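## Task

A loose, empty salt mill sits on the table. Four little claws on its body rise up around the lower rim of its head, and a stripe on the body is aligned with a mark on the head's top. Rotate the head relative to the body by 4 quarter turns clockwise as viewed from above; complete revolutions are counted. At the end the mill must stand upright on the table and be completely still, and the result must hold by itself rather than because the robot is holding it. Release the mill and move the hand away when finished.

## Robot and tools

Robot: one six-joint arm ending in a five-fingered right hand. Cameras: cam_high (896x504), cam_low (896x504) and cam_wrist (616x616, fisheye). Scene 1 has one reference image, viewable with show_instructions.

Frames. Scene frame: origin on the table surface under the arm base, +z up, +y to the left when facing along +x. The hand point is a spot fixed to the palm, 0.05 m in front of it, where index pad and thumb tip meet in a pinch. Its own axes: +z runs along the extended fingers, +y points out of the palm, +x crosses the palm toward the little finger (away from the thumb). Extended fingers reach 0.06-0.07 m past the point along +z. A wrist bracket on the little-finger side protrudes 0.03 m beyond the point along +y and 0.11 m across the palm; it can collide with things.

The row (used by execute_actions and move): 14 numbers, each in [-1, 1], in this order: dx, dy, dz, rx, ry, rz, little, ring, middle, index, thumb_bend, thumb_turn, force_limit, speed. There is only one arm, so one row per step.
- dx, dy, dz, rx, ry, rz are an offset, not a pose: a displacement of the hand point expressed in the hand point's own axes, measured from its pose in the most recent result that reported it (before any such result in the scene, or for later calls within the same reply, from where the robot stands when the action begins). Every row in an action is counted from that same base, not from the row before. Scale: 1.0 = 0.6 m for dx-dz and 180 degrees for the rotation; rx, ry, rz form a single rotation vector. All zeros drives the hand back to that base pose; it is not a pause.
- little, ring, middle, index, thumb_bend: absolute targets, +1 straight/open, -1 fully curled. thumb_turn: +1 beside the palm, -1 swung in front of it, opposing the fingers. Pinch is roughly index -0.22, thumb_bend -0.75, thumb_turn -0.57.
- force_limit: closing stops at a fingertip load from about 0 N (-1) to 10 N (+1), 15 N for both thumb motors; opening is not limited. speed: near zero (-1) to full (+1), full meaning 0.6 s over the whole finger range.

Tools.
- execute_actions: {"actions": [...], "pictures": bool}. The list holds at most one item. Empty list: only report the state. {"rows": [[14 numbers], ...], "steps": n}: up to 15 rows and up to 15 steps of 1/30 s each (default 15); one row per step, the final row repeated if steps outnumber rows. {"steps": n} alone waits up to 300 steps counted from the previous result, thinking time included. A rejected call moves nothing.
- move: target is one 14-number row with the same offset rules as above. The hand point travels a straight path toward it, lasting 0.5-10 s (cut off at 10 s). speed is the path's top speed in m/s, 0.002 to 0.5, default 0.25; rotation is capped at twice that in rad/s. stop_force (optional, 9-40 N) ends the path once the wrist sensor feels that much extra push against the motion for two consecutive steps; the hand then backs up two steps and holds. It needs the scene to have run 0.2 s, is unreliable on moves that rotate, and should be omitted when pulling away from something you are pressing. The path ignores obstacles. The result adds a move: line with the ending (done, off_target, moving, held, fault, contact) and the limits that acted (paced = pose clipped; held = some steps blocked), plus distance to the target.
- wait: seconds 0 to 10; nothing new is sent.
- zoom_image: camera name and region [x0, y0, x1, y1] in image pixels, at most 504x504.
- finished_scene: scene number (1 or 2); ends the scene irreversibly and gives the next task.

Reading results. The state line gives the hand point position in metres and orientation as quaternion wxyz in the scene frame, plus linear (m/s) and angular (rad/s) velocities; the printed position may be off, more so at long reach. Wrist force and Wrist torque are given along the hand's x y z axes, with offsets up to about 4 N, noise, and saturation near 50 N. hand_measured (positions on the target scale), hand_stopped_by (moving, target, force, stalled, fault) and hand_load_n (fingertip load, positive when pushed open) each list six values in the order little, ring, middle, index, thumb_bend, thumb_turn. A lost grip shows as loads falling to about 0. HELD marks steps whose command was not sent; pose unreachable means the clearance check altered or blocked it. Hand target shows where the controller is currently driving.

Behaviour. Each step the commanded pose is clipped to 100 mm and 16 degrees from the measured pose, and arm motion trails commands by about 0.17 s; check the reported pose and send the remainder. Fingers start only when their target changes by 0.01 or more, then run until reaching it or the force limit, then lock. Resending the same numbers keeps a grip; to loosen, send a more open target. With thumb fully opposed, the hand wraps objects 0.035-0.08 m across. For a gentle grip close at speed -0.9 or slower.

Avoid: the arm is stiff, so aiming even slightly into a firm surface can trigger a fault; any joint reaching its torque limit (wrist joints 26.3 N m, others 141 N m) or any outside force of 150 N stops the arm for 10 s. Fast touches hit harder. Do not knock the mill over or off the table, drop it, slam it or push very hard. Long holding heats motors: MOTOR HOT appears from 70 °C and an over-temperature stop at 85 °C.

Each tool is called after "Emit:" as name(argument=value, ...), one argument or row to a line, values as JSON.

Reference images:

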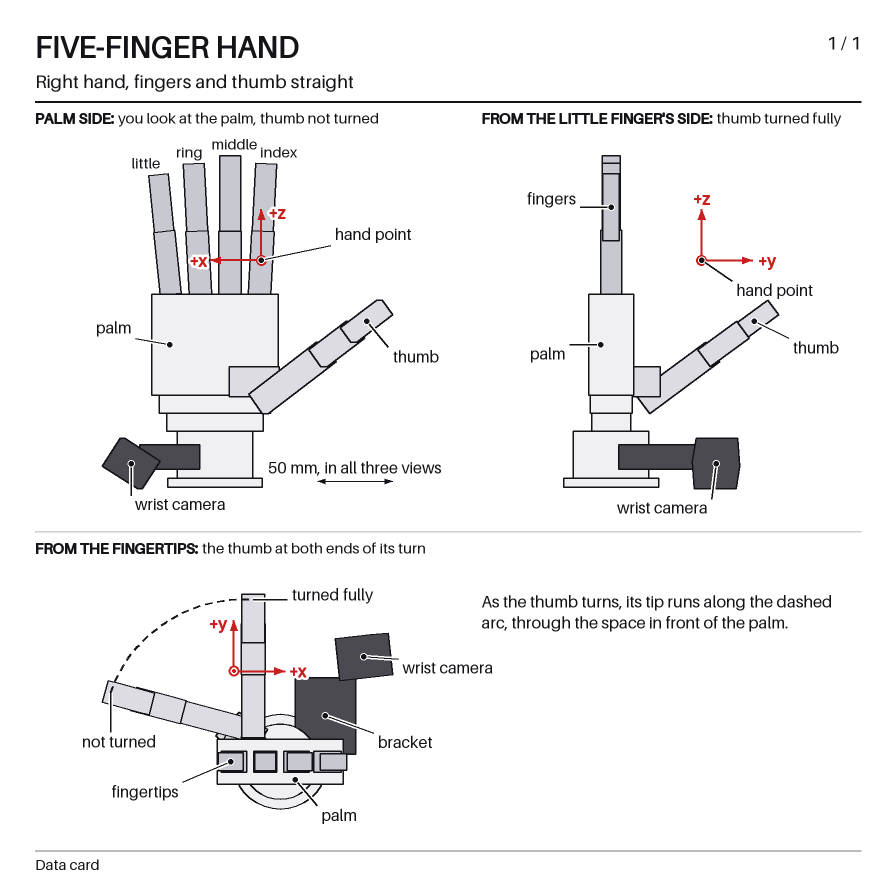

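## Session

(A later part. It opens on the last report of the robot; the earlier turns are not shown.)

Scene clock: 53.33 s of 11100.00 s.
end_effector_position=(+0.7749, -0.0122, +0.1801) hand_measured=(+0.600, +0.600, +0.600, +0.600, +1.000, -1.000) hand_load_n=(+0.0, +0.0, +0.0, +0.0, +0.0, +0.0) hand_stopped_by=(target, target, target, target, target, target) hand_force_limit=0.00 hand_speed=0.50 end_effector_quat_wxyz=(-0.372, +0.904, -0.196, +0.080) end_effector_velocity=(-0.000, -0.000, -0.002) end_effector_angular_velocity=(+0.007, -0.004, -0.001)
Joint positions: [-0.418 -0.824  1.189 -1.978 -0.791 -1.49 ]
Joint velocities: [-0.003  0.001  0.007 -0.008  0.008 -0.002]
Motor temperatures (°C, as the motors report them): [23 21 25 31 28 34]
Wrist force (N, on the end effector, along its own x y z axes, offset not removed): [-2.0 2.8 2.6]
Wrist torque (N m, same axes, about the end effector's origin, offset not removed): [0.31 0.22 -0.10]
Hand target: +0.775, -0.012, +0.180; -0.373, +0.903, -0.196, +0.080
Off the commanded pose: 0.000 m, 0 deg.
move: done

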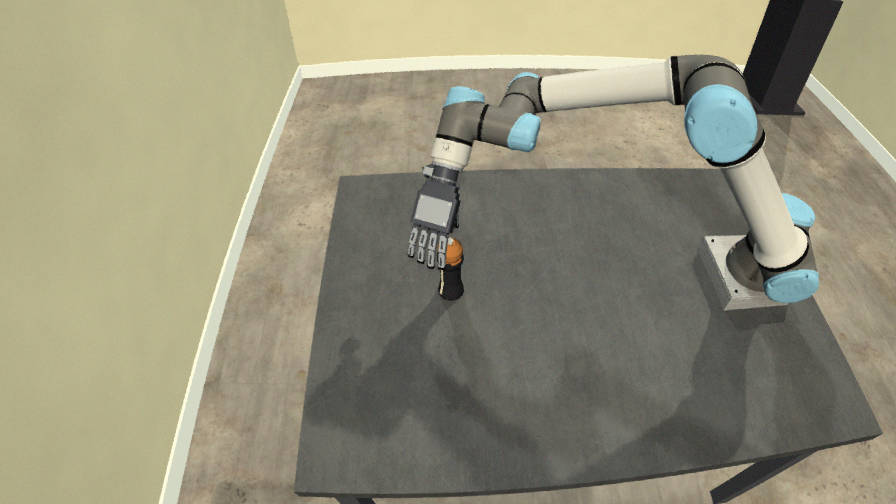

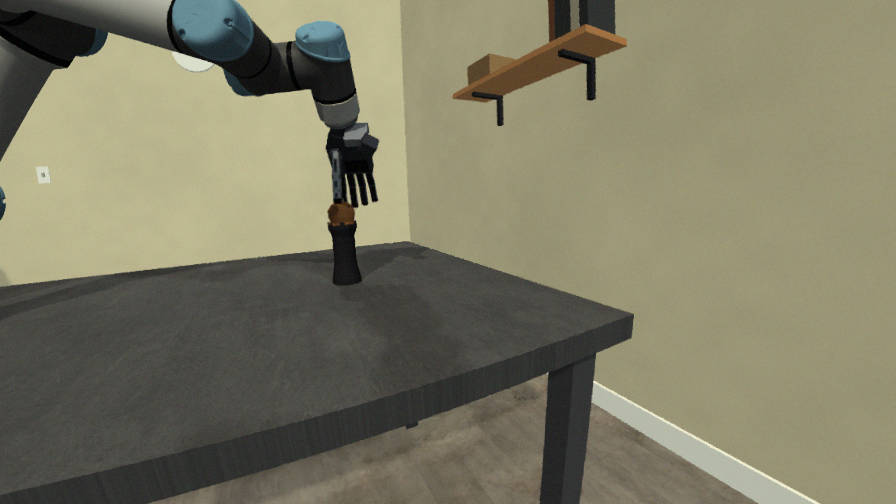

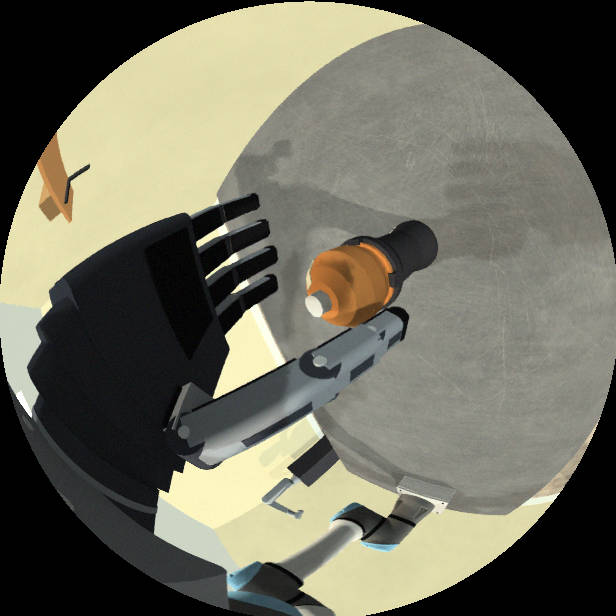

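Emit:
move(
  target=[0,0.026,0.026,0,0,0,0.6,0.6,0.6,0.6,1,-1,0,0.5],
  speed=0.03,
)

Emit:
move(
  target=[0,0,0,0,0,0,0.6,0.0,-0.3,-0.3,-0.6,-1,-0.7,-0.85],
)

Emit:
zoom_image(
  camera="cam_low",
  region=[280, 130, 420, 270],
)

Scene clock: 56.20 s of 11100.00 s.
end_effector_position=(+0.7749, -0.0123, +0.1584) hand_measured=(+0.600, +0.600, +0.600, +0.600, +1.000, -1.000) hand_load_n=(+0.0, +0.0, +0.0, +0.0, +0.0, +0.0) hand_stopped_by=(target, target, target, target, target, target) hand_force_limit=0.00 hand_speed=0.50 end_effector_quat_wxyz=(-0.372, +0.904, -0.196, +0.080) end_effector_velocity=(-0.000, -0.000, -0.003) end_effector_angular_velocity=(+0.000, +0.001, -0.001)
Joint positions: [-0.418 -0.804  1.212 -2.022 -0.791 -1.49 ]
Joint velocities: [-0.     0.003  0.003 -0.006 -0.     0.001]
Motor temperatures (°C, as the motors report them): [23 21 25 31 28 34]
Wrist force (N, on the end effector, along its own x y z axes, offset not removed): [-1.1 3.8 2.7]
Wrist torque (N m, same axes, about the end effector's origin, offset not removed): [0.45 -0.04 -0.02]
Hand target: +0.775, -0.012, +0.158; -0.372, +0.904, -0.196, +0.080
Off the commanded pose: 0.000 m, 0 deg.
move: done

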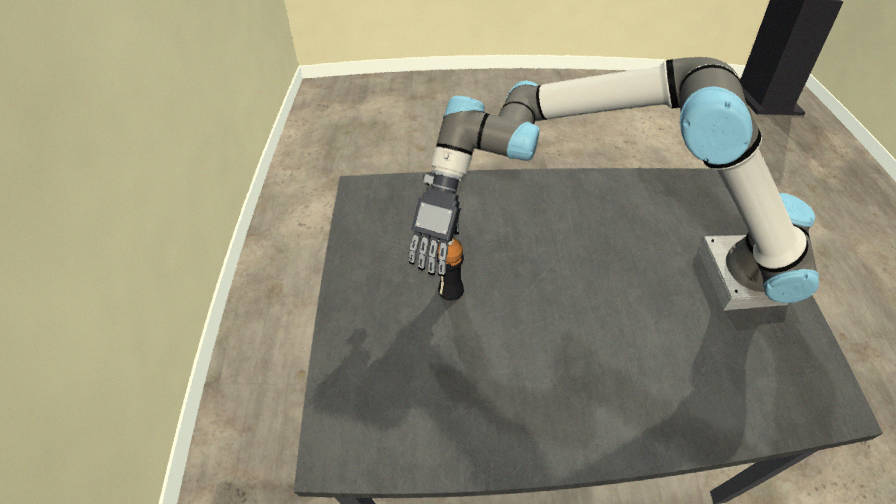

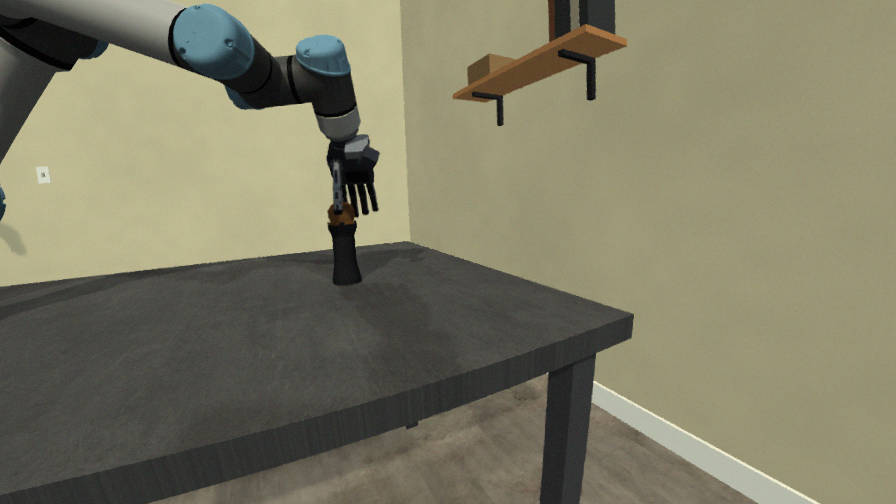

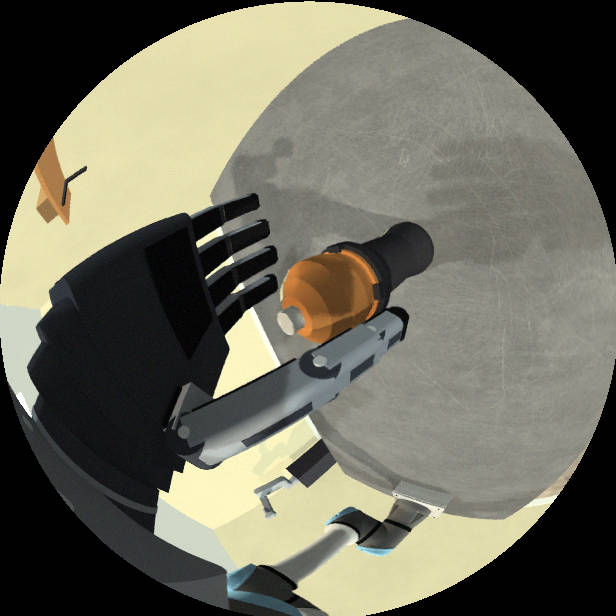

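Scene clock: 58.87 s of 11100.00 s.
end_effector_position=(+0.7749, -0.0123, +0.1584) hand_measured=(+0.600, +0.000, +0.078, +0.084, +0.674, -1.000) hand_load_n=(+0.0, +0.0, +3.5, +1.0, +3.0, +0.5) hand_stopped_by=(target, target, force, force, force, target) hand_force_limit=-0.70 hand_speed=-0.85 end_effector_quat_wxyz=(-0.372, +0.904, -0.196, +0.080) end_effector_velocity=(+0.000, +0.000, -0.000) end_effector_angular_velocity=(+0.000, -0.000, +0.000)
Joint positions: [-0.418 -0.804  1.212 -2.022 -0.791 -1.49 ]
Joint velocities: [ 0.  0. -0. -0.  0. -0.]
Motor temperatures (°C, as the motors report them): [23 21 25 31 28 34]
Wrist force (N, on the end effector, along its own x y z axes, offset not removed): [-1.4 2.0 3.9]
Wrist torque (N m, same axes, about the end effector's origin, offset not removed): [0.31 0.01 -0.09]
Hand target: +0.775, -0.012, +0.158; -0.372, +0.904, -0.196, +0.080
Off the commanded pose: 0.000 m, 0 deg.
move: done

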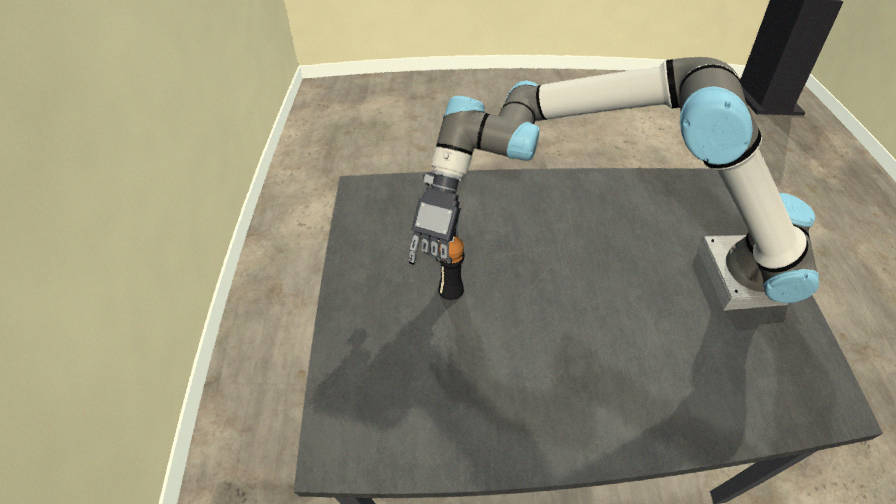

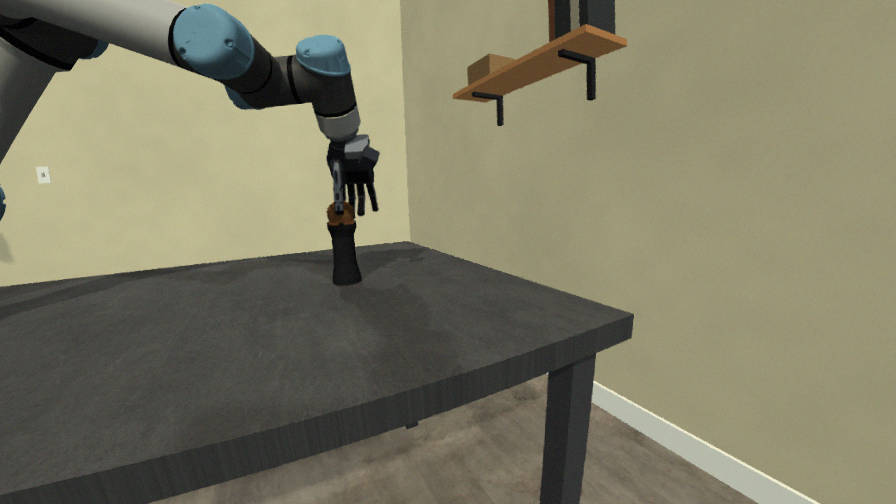

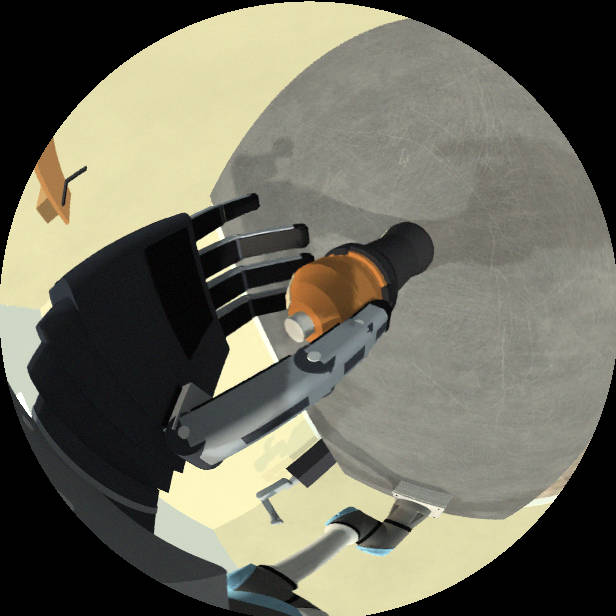

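Region (280, 130, 420, 270) of cam_low's 896x504 image, scaled by 3.600, with more detail than that image has.

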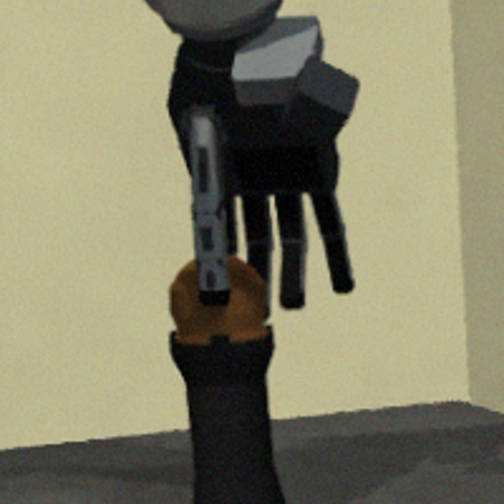

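Emit:
move(
  target=[0,0,0,0,0,0,0.6,0.0,0.16,0.14,-0.7,-1,0.2,-0.85],
)

Scene clock: 61.57 s of 11100.00 s.
end_effector_position=(+0.7749, -0.0123, +0.1584) hand_measured=(+0.600, +0.000, +0.160, +0.142, +0.450, -1.000) hand_load_n=(+0.0, +0.0, +0.0, +10.5, +9.0, -0.5) hand_stopped_by=(target, target, target, target, force, target) hand_force_limit=0.20 hand_speed=-0.85 end_effector_quat_wxyz=(-0.372, +0.904, -0.196, +0.080) end_effector_velocity=(+0.000, -0.000, +0.001) end_effector_angular_velocity=(-0.001, -0.000, -0.000)
Joint positions: [-0.418 -0.804  1.212 -2.022 -0.791 -1.49 ]
Joint velocities: [-0.    -0.001 -0.001  0.001 -0.     0.   ]
Motor temperatures (°C, as the motors report them): [23 21 25 31 28 34]
Wrist force (N, on the end effector, along its own x y z axes, offset not removed): [-0.1 1.9 3.7]
Wrist torque (N m, same axes, about the end effector's origin, offset not removed): [0.32 -0.09 -0.03]
Hand target: +0.775, -0.012, +0.158; -0.372, +0.904, -0.196, +0.080
Off the commanded pose: 0.000 m, 0 deg.
move: done

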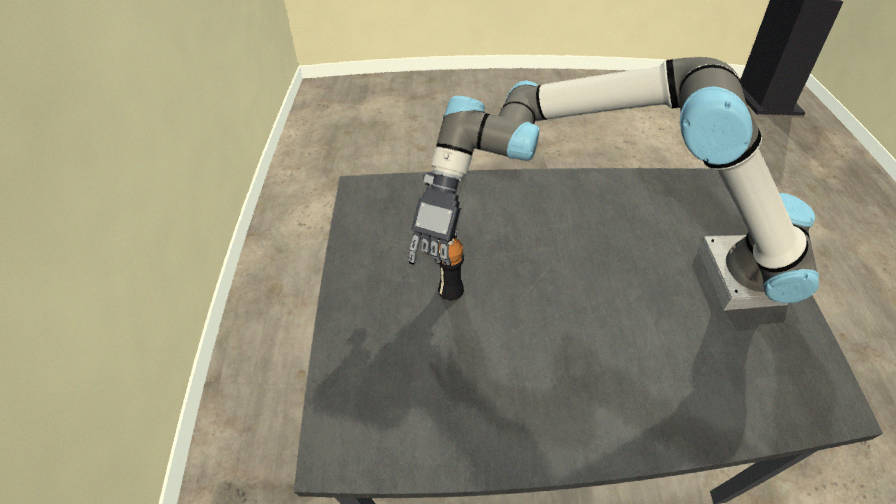

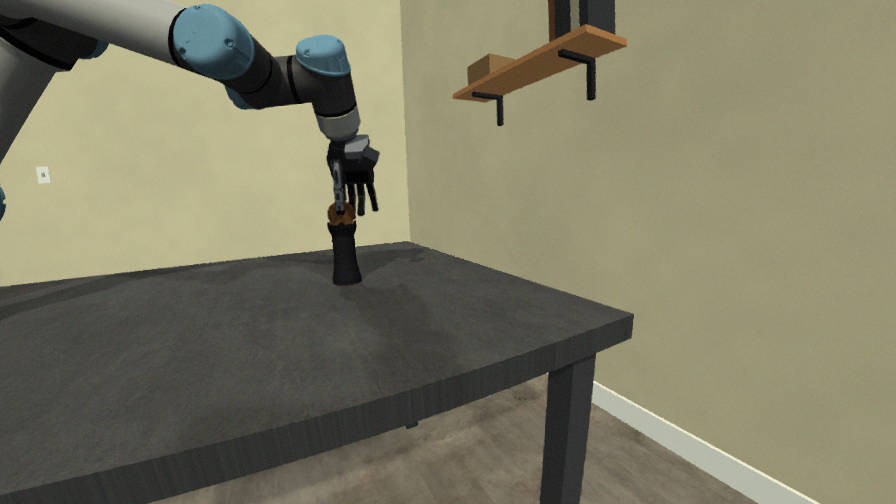

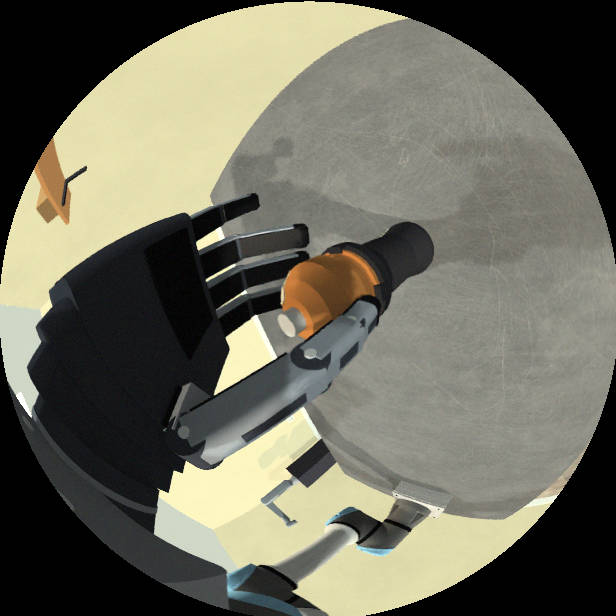

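Emit:
move(
  target=[0,0.0012,0.0012,0,0,0,0.6,0.0,-0.2,0.14,-0.7,-1,0.2,-0.85],
  speed=0.005,
)

Emit:
move(
  target=[0.001,-0.0035,0.0035,0,0.118,0.118,0.6,0.0,-0.2,0.14,-0.7,-1,0.2,-0.85],
  speed=0.1,
)

Emit:
zoom_image(
  camera="cam_high",
  region=[380, 190, 510, 320],
)

Scene clock: 64.57 s of 11100.00 s.
end_effector_position=(+0.7749, -0.0123, +0.1575) hand_measured=(+0.600, +0.000, +0.130, +0.142, +0.452, -1.000) hand_load_n=(+0.0, +0.0, +7.0, +7.0, +11.0, +0.5) hand_stopped_by=(target, target, force, target, force, target) hand_force_limit=0.20 hand_speed=-0.85 end_effector_quat_wxyz=(-0.372, +0.904, -0.196, +0.080) end_effector_velocity=(+0.000, -0.000, -0.001) end_effector_angular_velocity=(-0.000, +0.001, -0.000)
Joint positions: [-0.418 -0.803  1.213 -2.024 -0.791 -1.49 ]
Joint velocities: [ 0.     0.001 -0.    -0.001 -0.001  0.001]
Motor temperatures (°C, as the motors report them): [23 21 25 31 28 34]
Wrist force (N, on the end effector, along its own x y z axes, offset not removed): [-1.7 -5.3 -1.9]
Wrist torque (N m, same axes, about the end effector's origin, offset not removed): [0.51 0.34 -0.19]
Hand target: +0.775, -0.012, +0.157; -0.372, +0.904, -0.196, +0.080
Off the commanded pose: 0.000 m, 0 deg.
move: done

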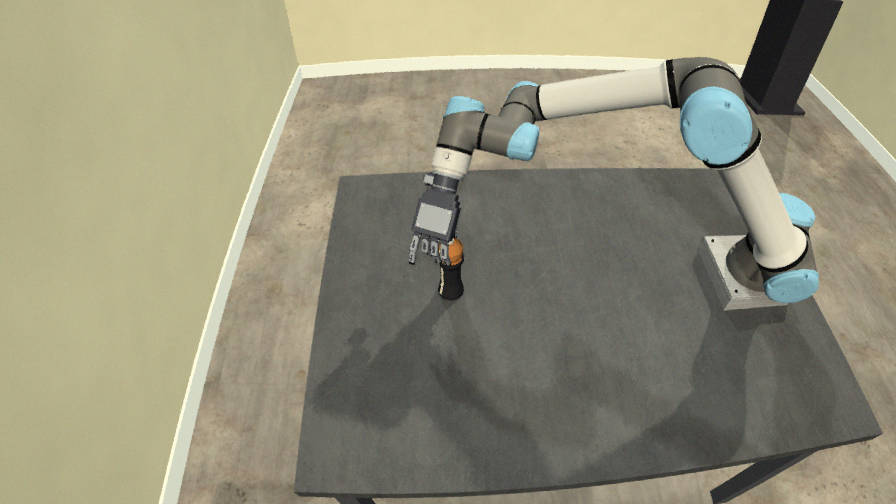

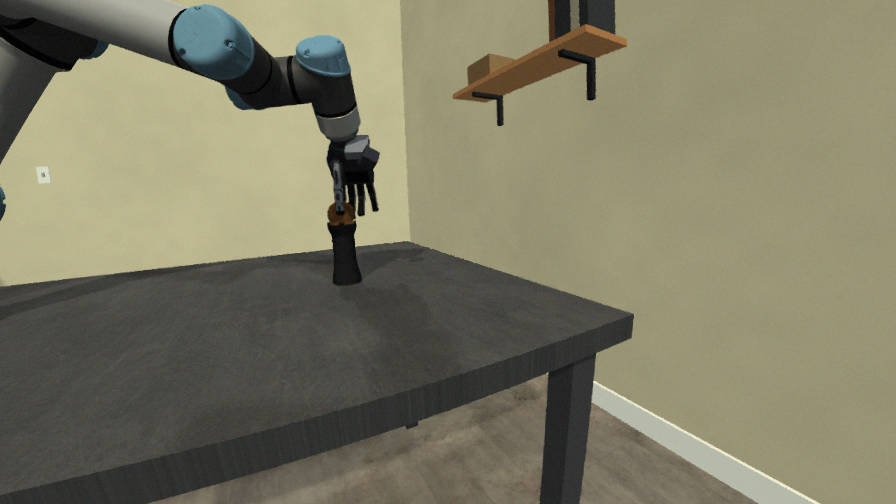

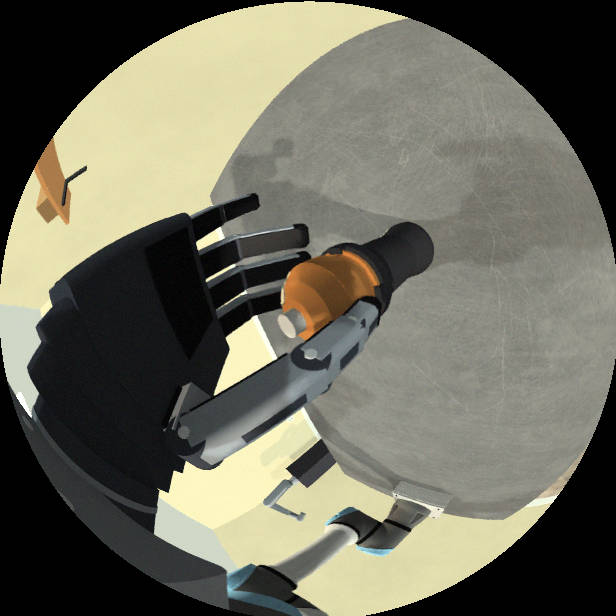

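Scene clock: 67.57 s of 11100.00 s.
end_effector_position=(+0.7767, -0.0099, +0.1575) hand_measured=(+0.600, +0.000, +0.130, +0.142, +0.452, -1.000) hand_load_n=(+0.0, +0.0, +5.5, +5.5, +11.0, -1.0) hand_stopped_by=(target, target, force, target, force, target) hand_force_limit=0.20 hand_speed=-0.85 end_effector_quat_wxyz=(-0.338, +0.823, -0.423, +0.174) end_effector_velocity=(+0.000, +0.000, +0.000) end_effector_angular_velocity=(-0.000, -0.003, -0.017)
Joint positions: [-0.404 -0.874  1.464 -2.656 -0.948 -0.811]
Joint velocities: [ 0.002 -0.002  0.007 -0.02  -0.009  0.02 ]
Motor temperatures (°C, as the motors report them): [23 21 25 31 28 34]
Wrist force (N, on the end effector, along its own x y z axes, offset not removed): [-0.7 -1.6 -3.2]
Wrist torque (N m, same axes, about the end effector's origin, offset not removed): [0.08 0.37 -0.31]
Hand target: +0.777, -0.010, +0.157; -0.338, +0.822, -0.424, +0.174
Off the commanded pose: 0.000 m, 0 deg.
move: done

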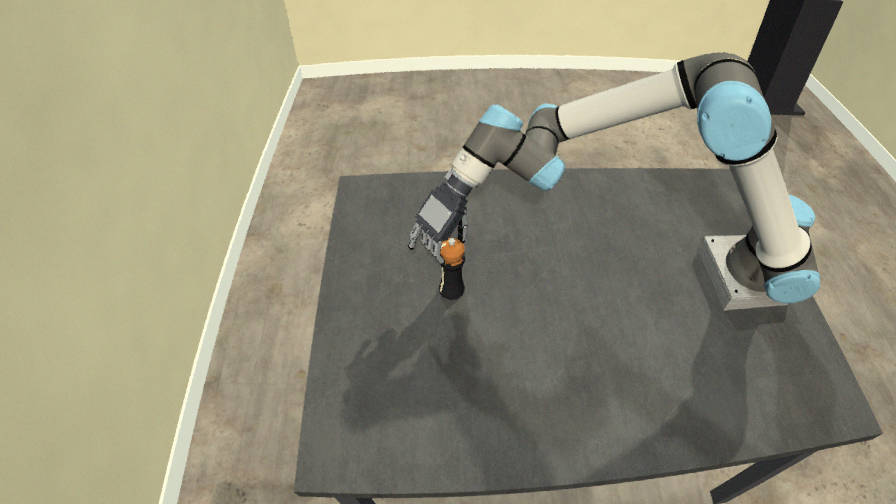

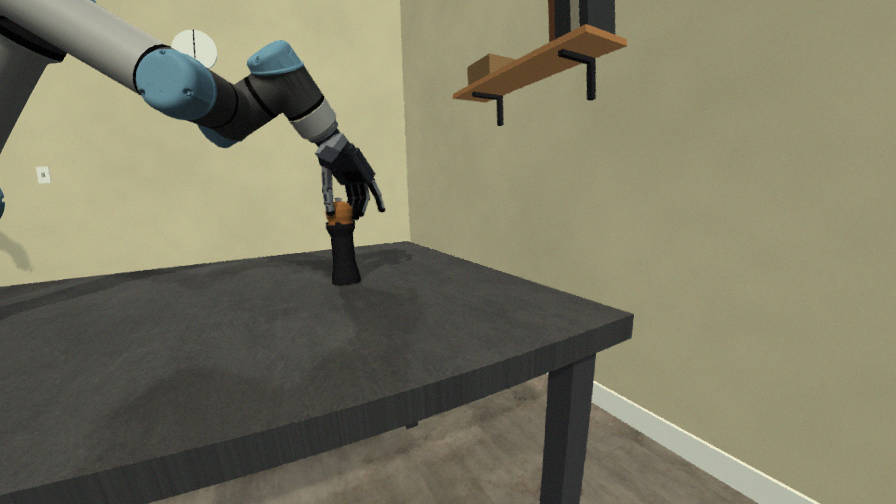

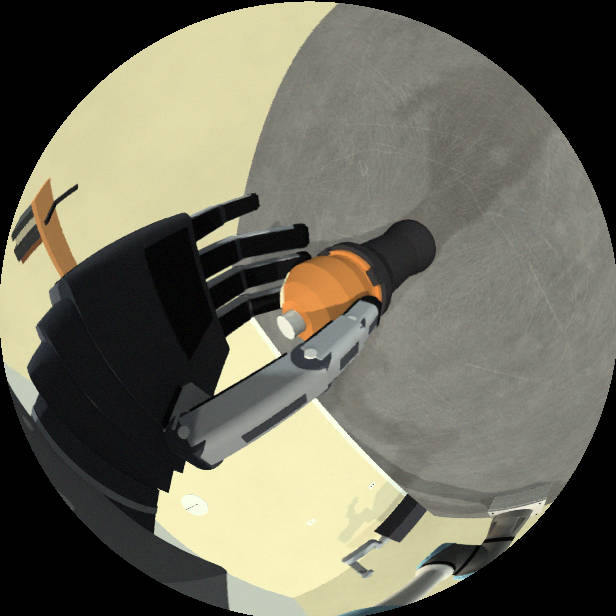

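Region (380, 190, 510, 320) of cam_high's 896x504 image, scaled by 3.877, with more detail than that image has.

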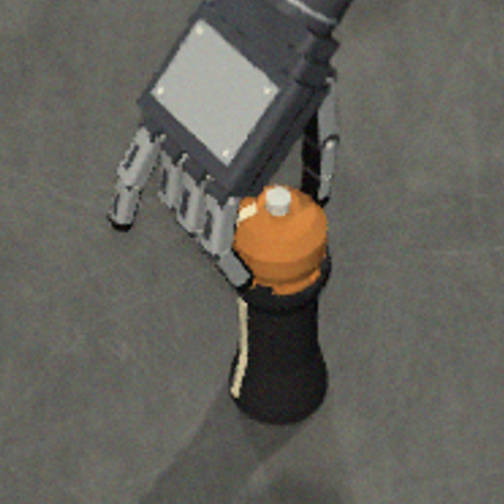

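Emit:
move(
  target=[0,-0.014,-0.014,0,0,0,0.6,0.0,-0.2,0.14,-0.7,-1,0.2,-0.85],
  speed=0.03,
)

Emit:
move(
  target=[-0.2425,0.241,-0.238,0,-0.236,-0.236,0.6,0.0,-0.2,0.14,-0.7,-1,0.2,-0.85],
  speed=0.15,
)

Emit:
move(
  target=[0,0.022,0.022,0,0,0,0.6,0.0,-0.2,0.14,-0.7,-1,0.2,-0.85],
  speed=0.006,
  stop_force=9,
)

Scene clock: 72.43 s of 11100.00 s.
end_effector_position=(+0.7768, -0.0098, +0.1690) hand_measured=(+0.600, +0.000, +0.130, +0.142, +0.452, -1.000) hand_load_n=(+0.0, +0.0, +6.0, +6.5, +11.0, +0.5) hand_stopped_by=(target, target, force, target, force, target) hand_force_limit=0.20 hand_speed=-0.85 end_effector_quat_wxyz=(-0.338, +0.823, -0.423, +0.174) end_effector_velocity=(+0.000, -0.001, +0.003) end_effector_angular_velocity=(-0.001, -0.000, -0.000)
Joint positions: [-0.404 -0.888  1.456 -2.633 -0.948 -0.811]
Joint velocities: [-0.001 -0.003 -0.003  0.007 -0.001 -0.001]
Motor temperatures (°C, as the motors report them): [23 21 25 31 28 34]
Wrist force (N, on the end effector, along its own x y z axes, offset not removed): [-1.3 8.4 6.6]
Wrist torque (N m, same axes, about the end effector's origin, offset not removed): [0.52 0.06 0.01]
Hand target: +0.777, -0.010, +0.169; -0.338, +0.823, -0.423, +0.174
Off the commanded pose: 0.000 m, 0 deg.
After step 90, 1.07 s passed at rest.
move: done

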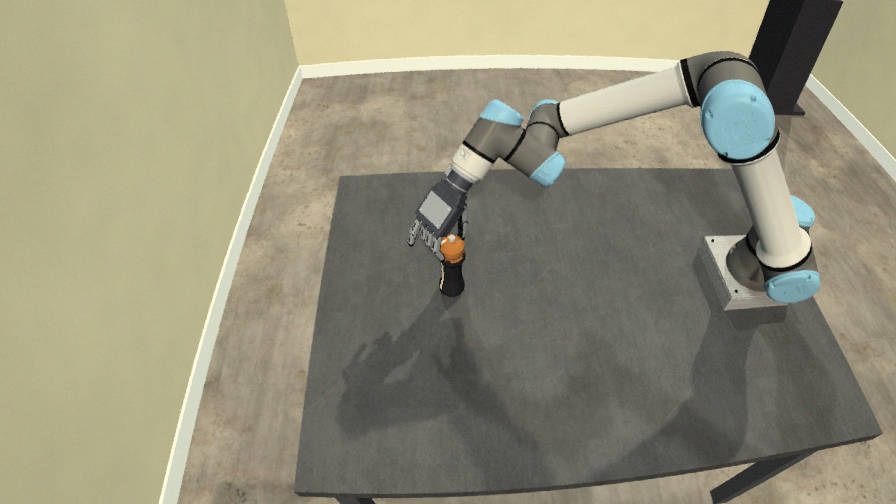

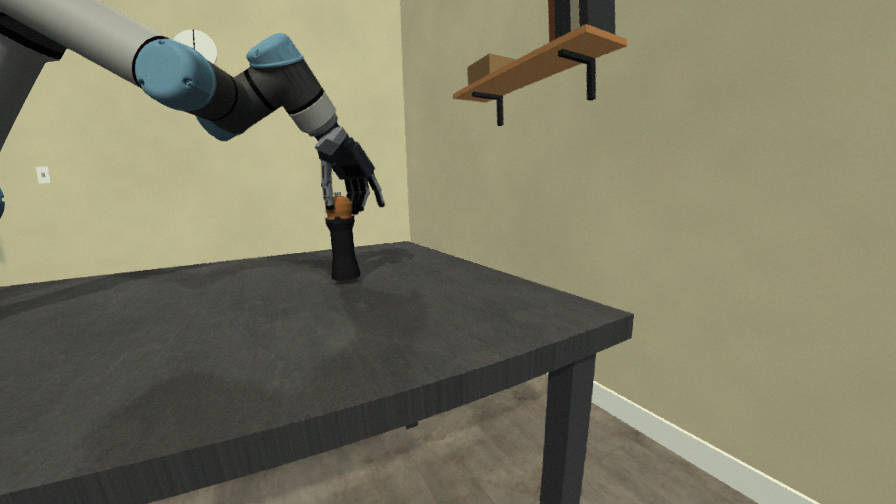

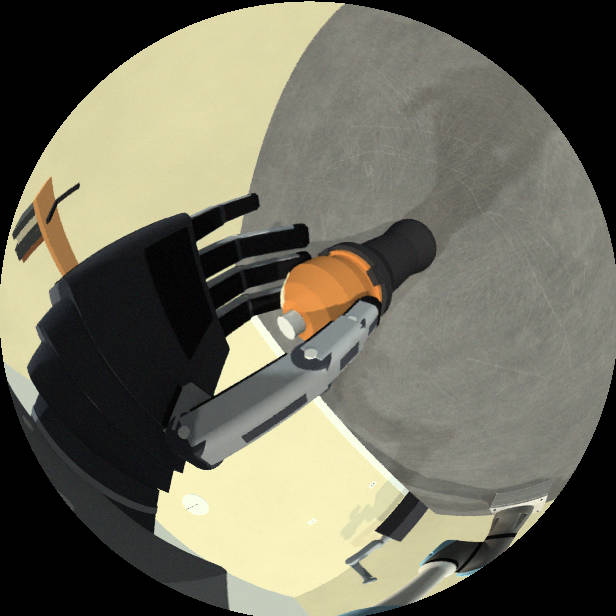

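Scene clock: 76.43 s of 11100.00 s.
end_effector_position=(+0.5270, -0.0097, +0.1687) hand_measured=(+0.600, +0.000, +0.130, +0.142, +0.452, -1.000) hand_load_n=(+0.0, +0.0, +6.0, +6.5, +11.0, +0.5) hand_stopped_by=(target, target, force, target, force, target) hand_force_limit=0.20 hand_speed=-0.85 end_effector_quat_wxyz=(-0.381, +0.923, +0.045, -0.021) end_effector_velocity=(-0.003, +0.000, -0.000) end_effector_angular_velocity=(+0.002, +0.002, +0.011)
Joint positions: [-0.516 -1.224  1.716 -1.557 -0.936 -2.301]
Joint velocities: [-0.    -0.002  0.002  0.011 -0.005 -0.013]
Motor temperatures (°C, as the motors report them): [23 21 25 31 28 34]
Wrist force (N, on the end effector, along its own x y z axes, offset not removed): [-1.7 8.5 7.3]
Wrist torque (N m, same axes, about the end effector's origin, offset not removed): [0.56 0.02 -0.07]
Hand target: +0.527, -0.010, +0.169; -0.381, +0.923, +0.046, -0.021
Off the commanded pose: 0.000 m, 0 deg.
move: done

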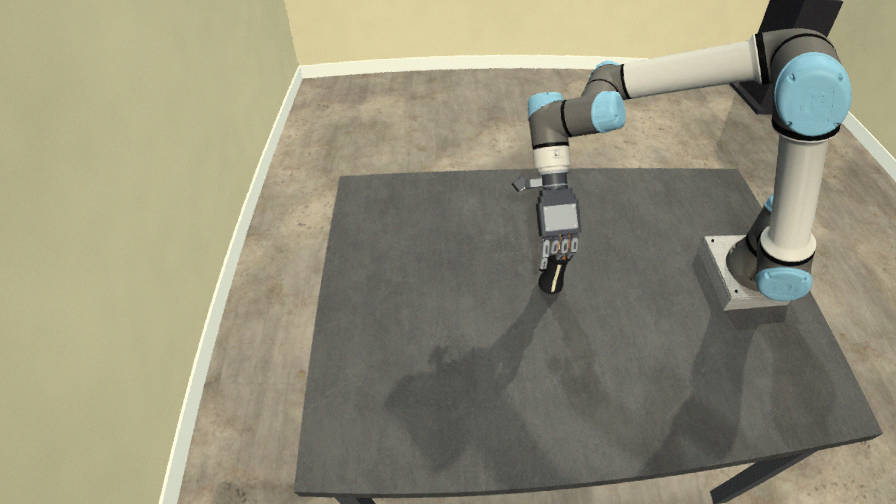

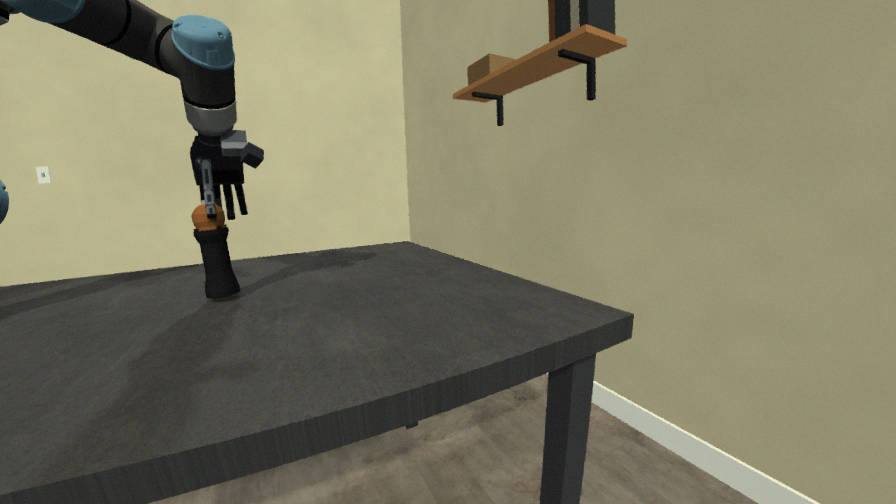

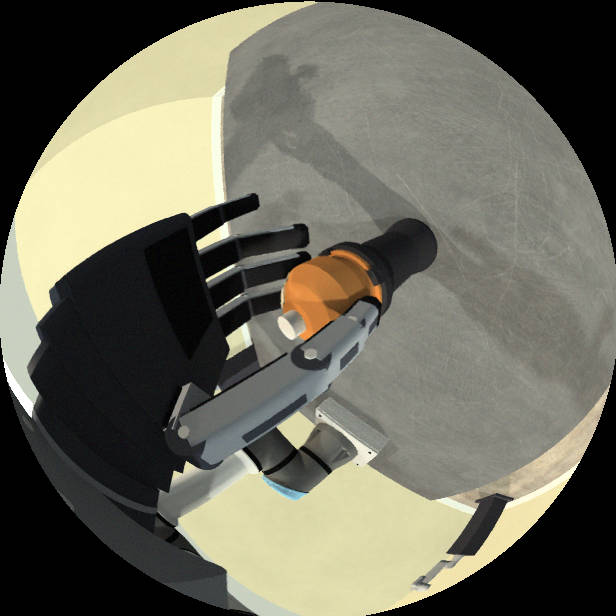

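Scene clock: 78.67 s of 11100.00 s.
end_effector_position=(+0.5269, -0.0097, +0.1576) hand_measured=(+0.600, +0.000, +0.130, +0.142, +0.452, -1.000) hand_load_n=(+0.0, +0.0, +5.0, +5.5, +10.5, -0.5) hand_stopped_by=(target, target, force, target, force, target) hand_force_limit=0.20 hand_speed=-0.85 end_effector_quat_wxyz=(-0.381, +0.923, +0.045, -0.021) end_effector_velocity=(+0.000, +0.000, +0.002) end_effector_angular_velocity=(+0.001, -0.000, -0.000)
Joint positions: [-0.516 -1.212  1.73  -1.584 -0.936 -2.301]
Joint velocities: [ 0.    -0.001 -0.003  0.005  0.001  0.   ]
Motor temperatures (°C, as the motors report them): [23 21 25 31 28 34]
Wrist force (N, on the end effector, along its own x y z axes, offset not removed): [0.8 -1.0 -2.4]
Wrist torque (N m, same axes, about the end effector's origin, offset not removed): [0.29 0.00 -0.16]
Hand target: +0.527, -0.010, +0.158; -0.381, +0.923, +0.045, -0.021
Off the commanded pose: 0.008 m, 0 deg.
move: contact

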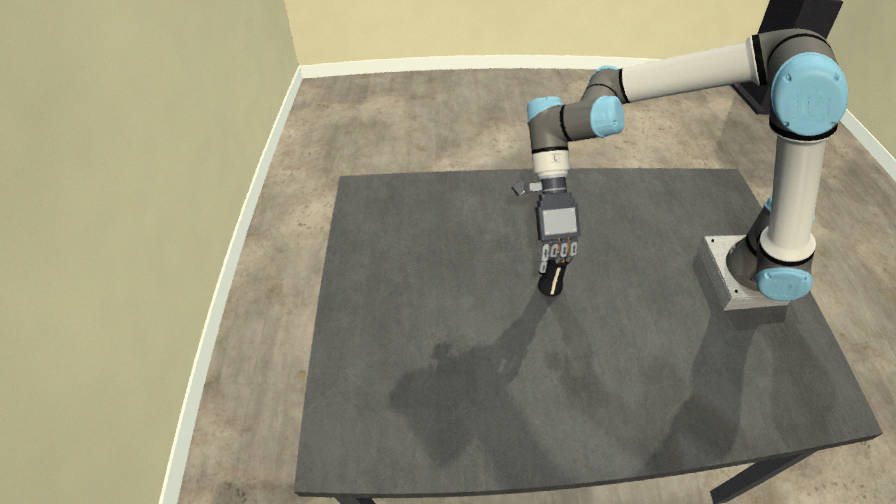

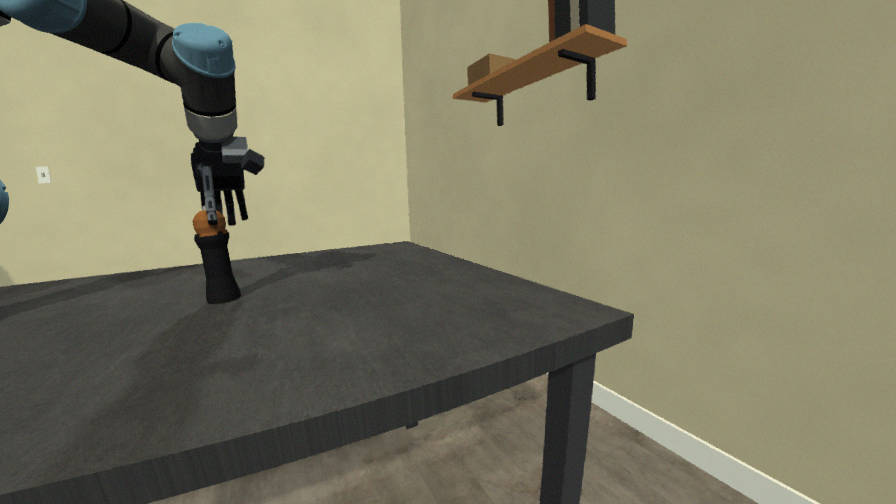

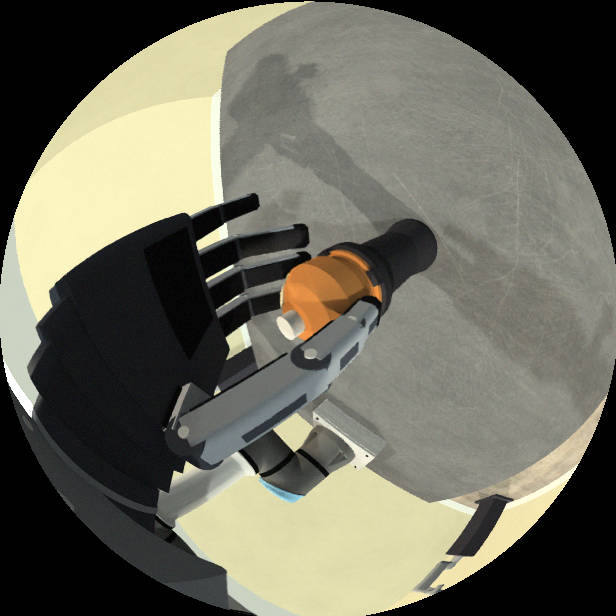

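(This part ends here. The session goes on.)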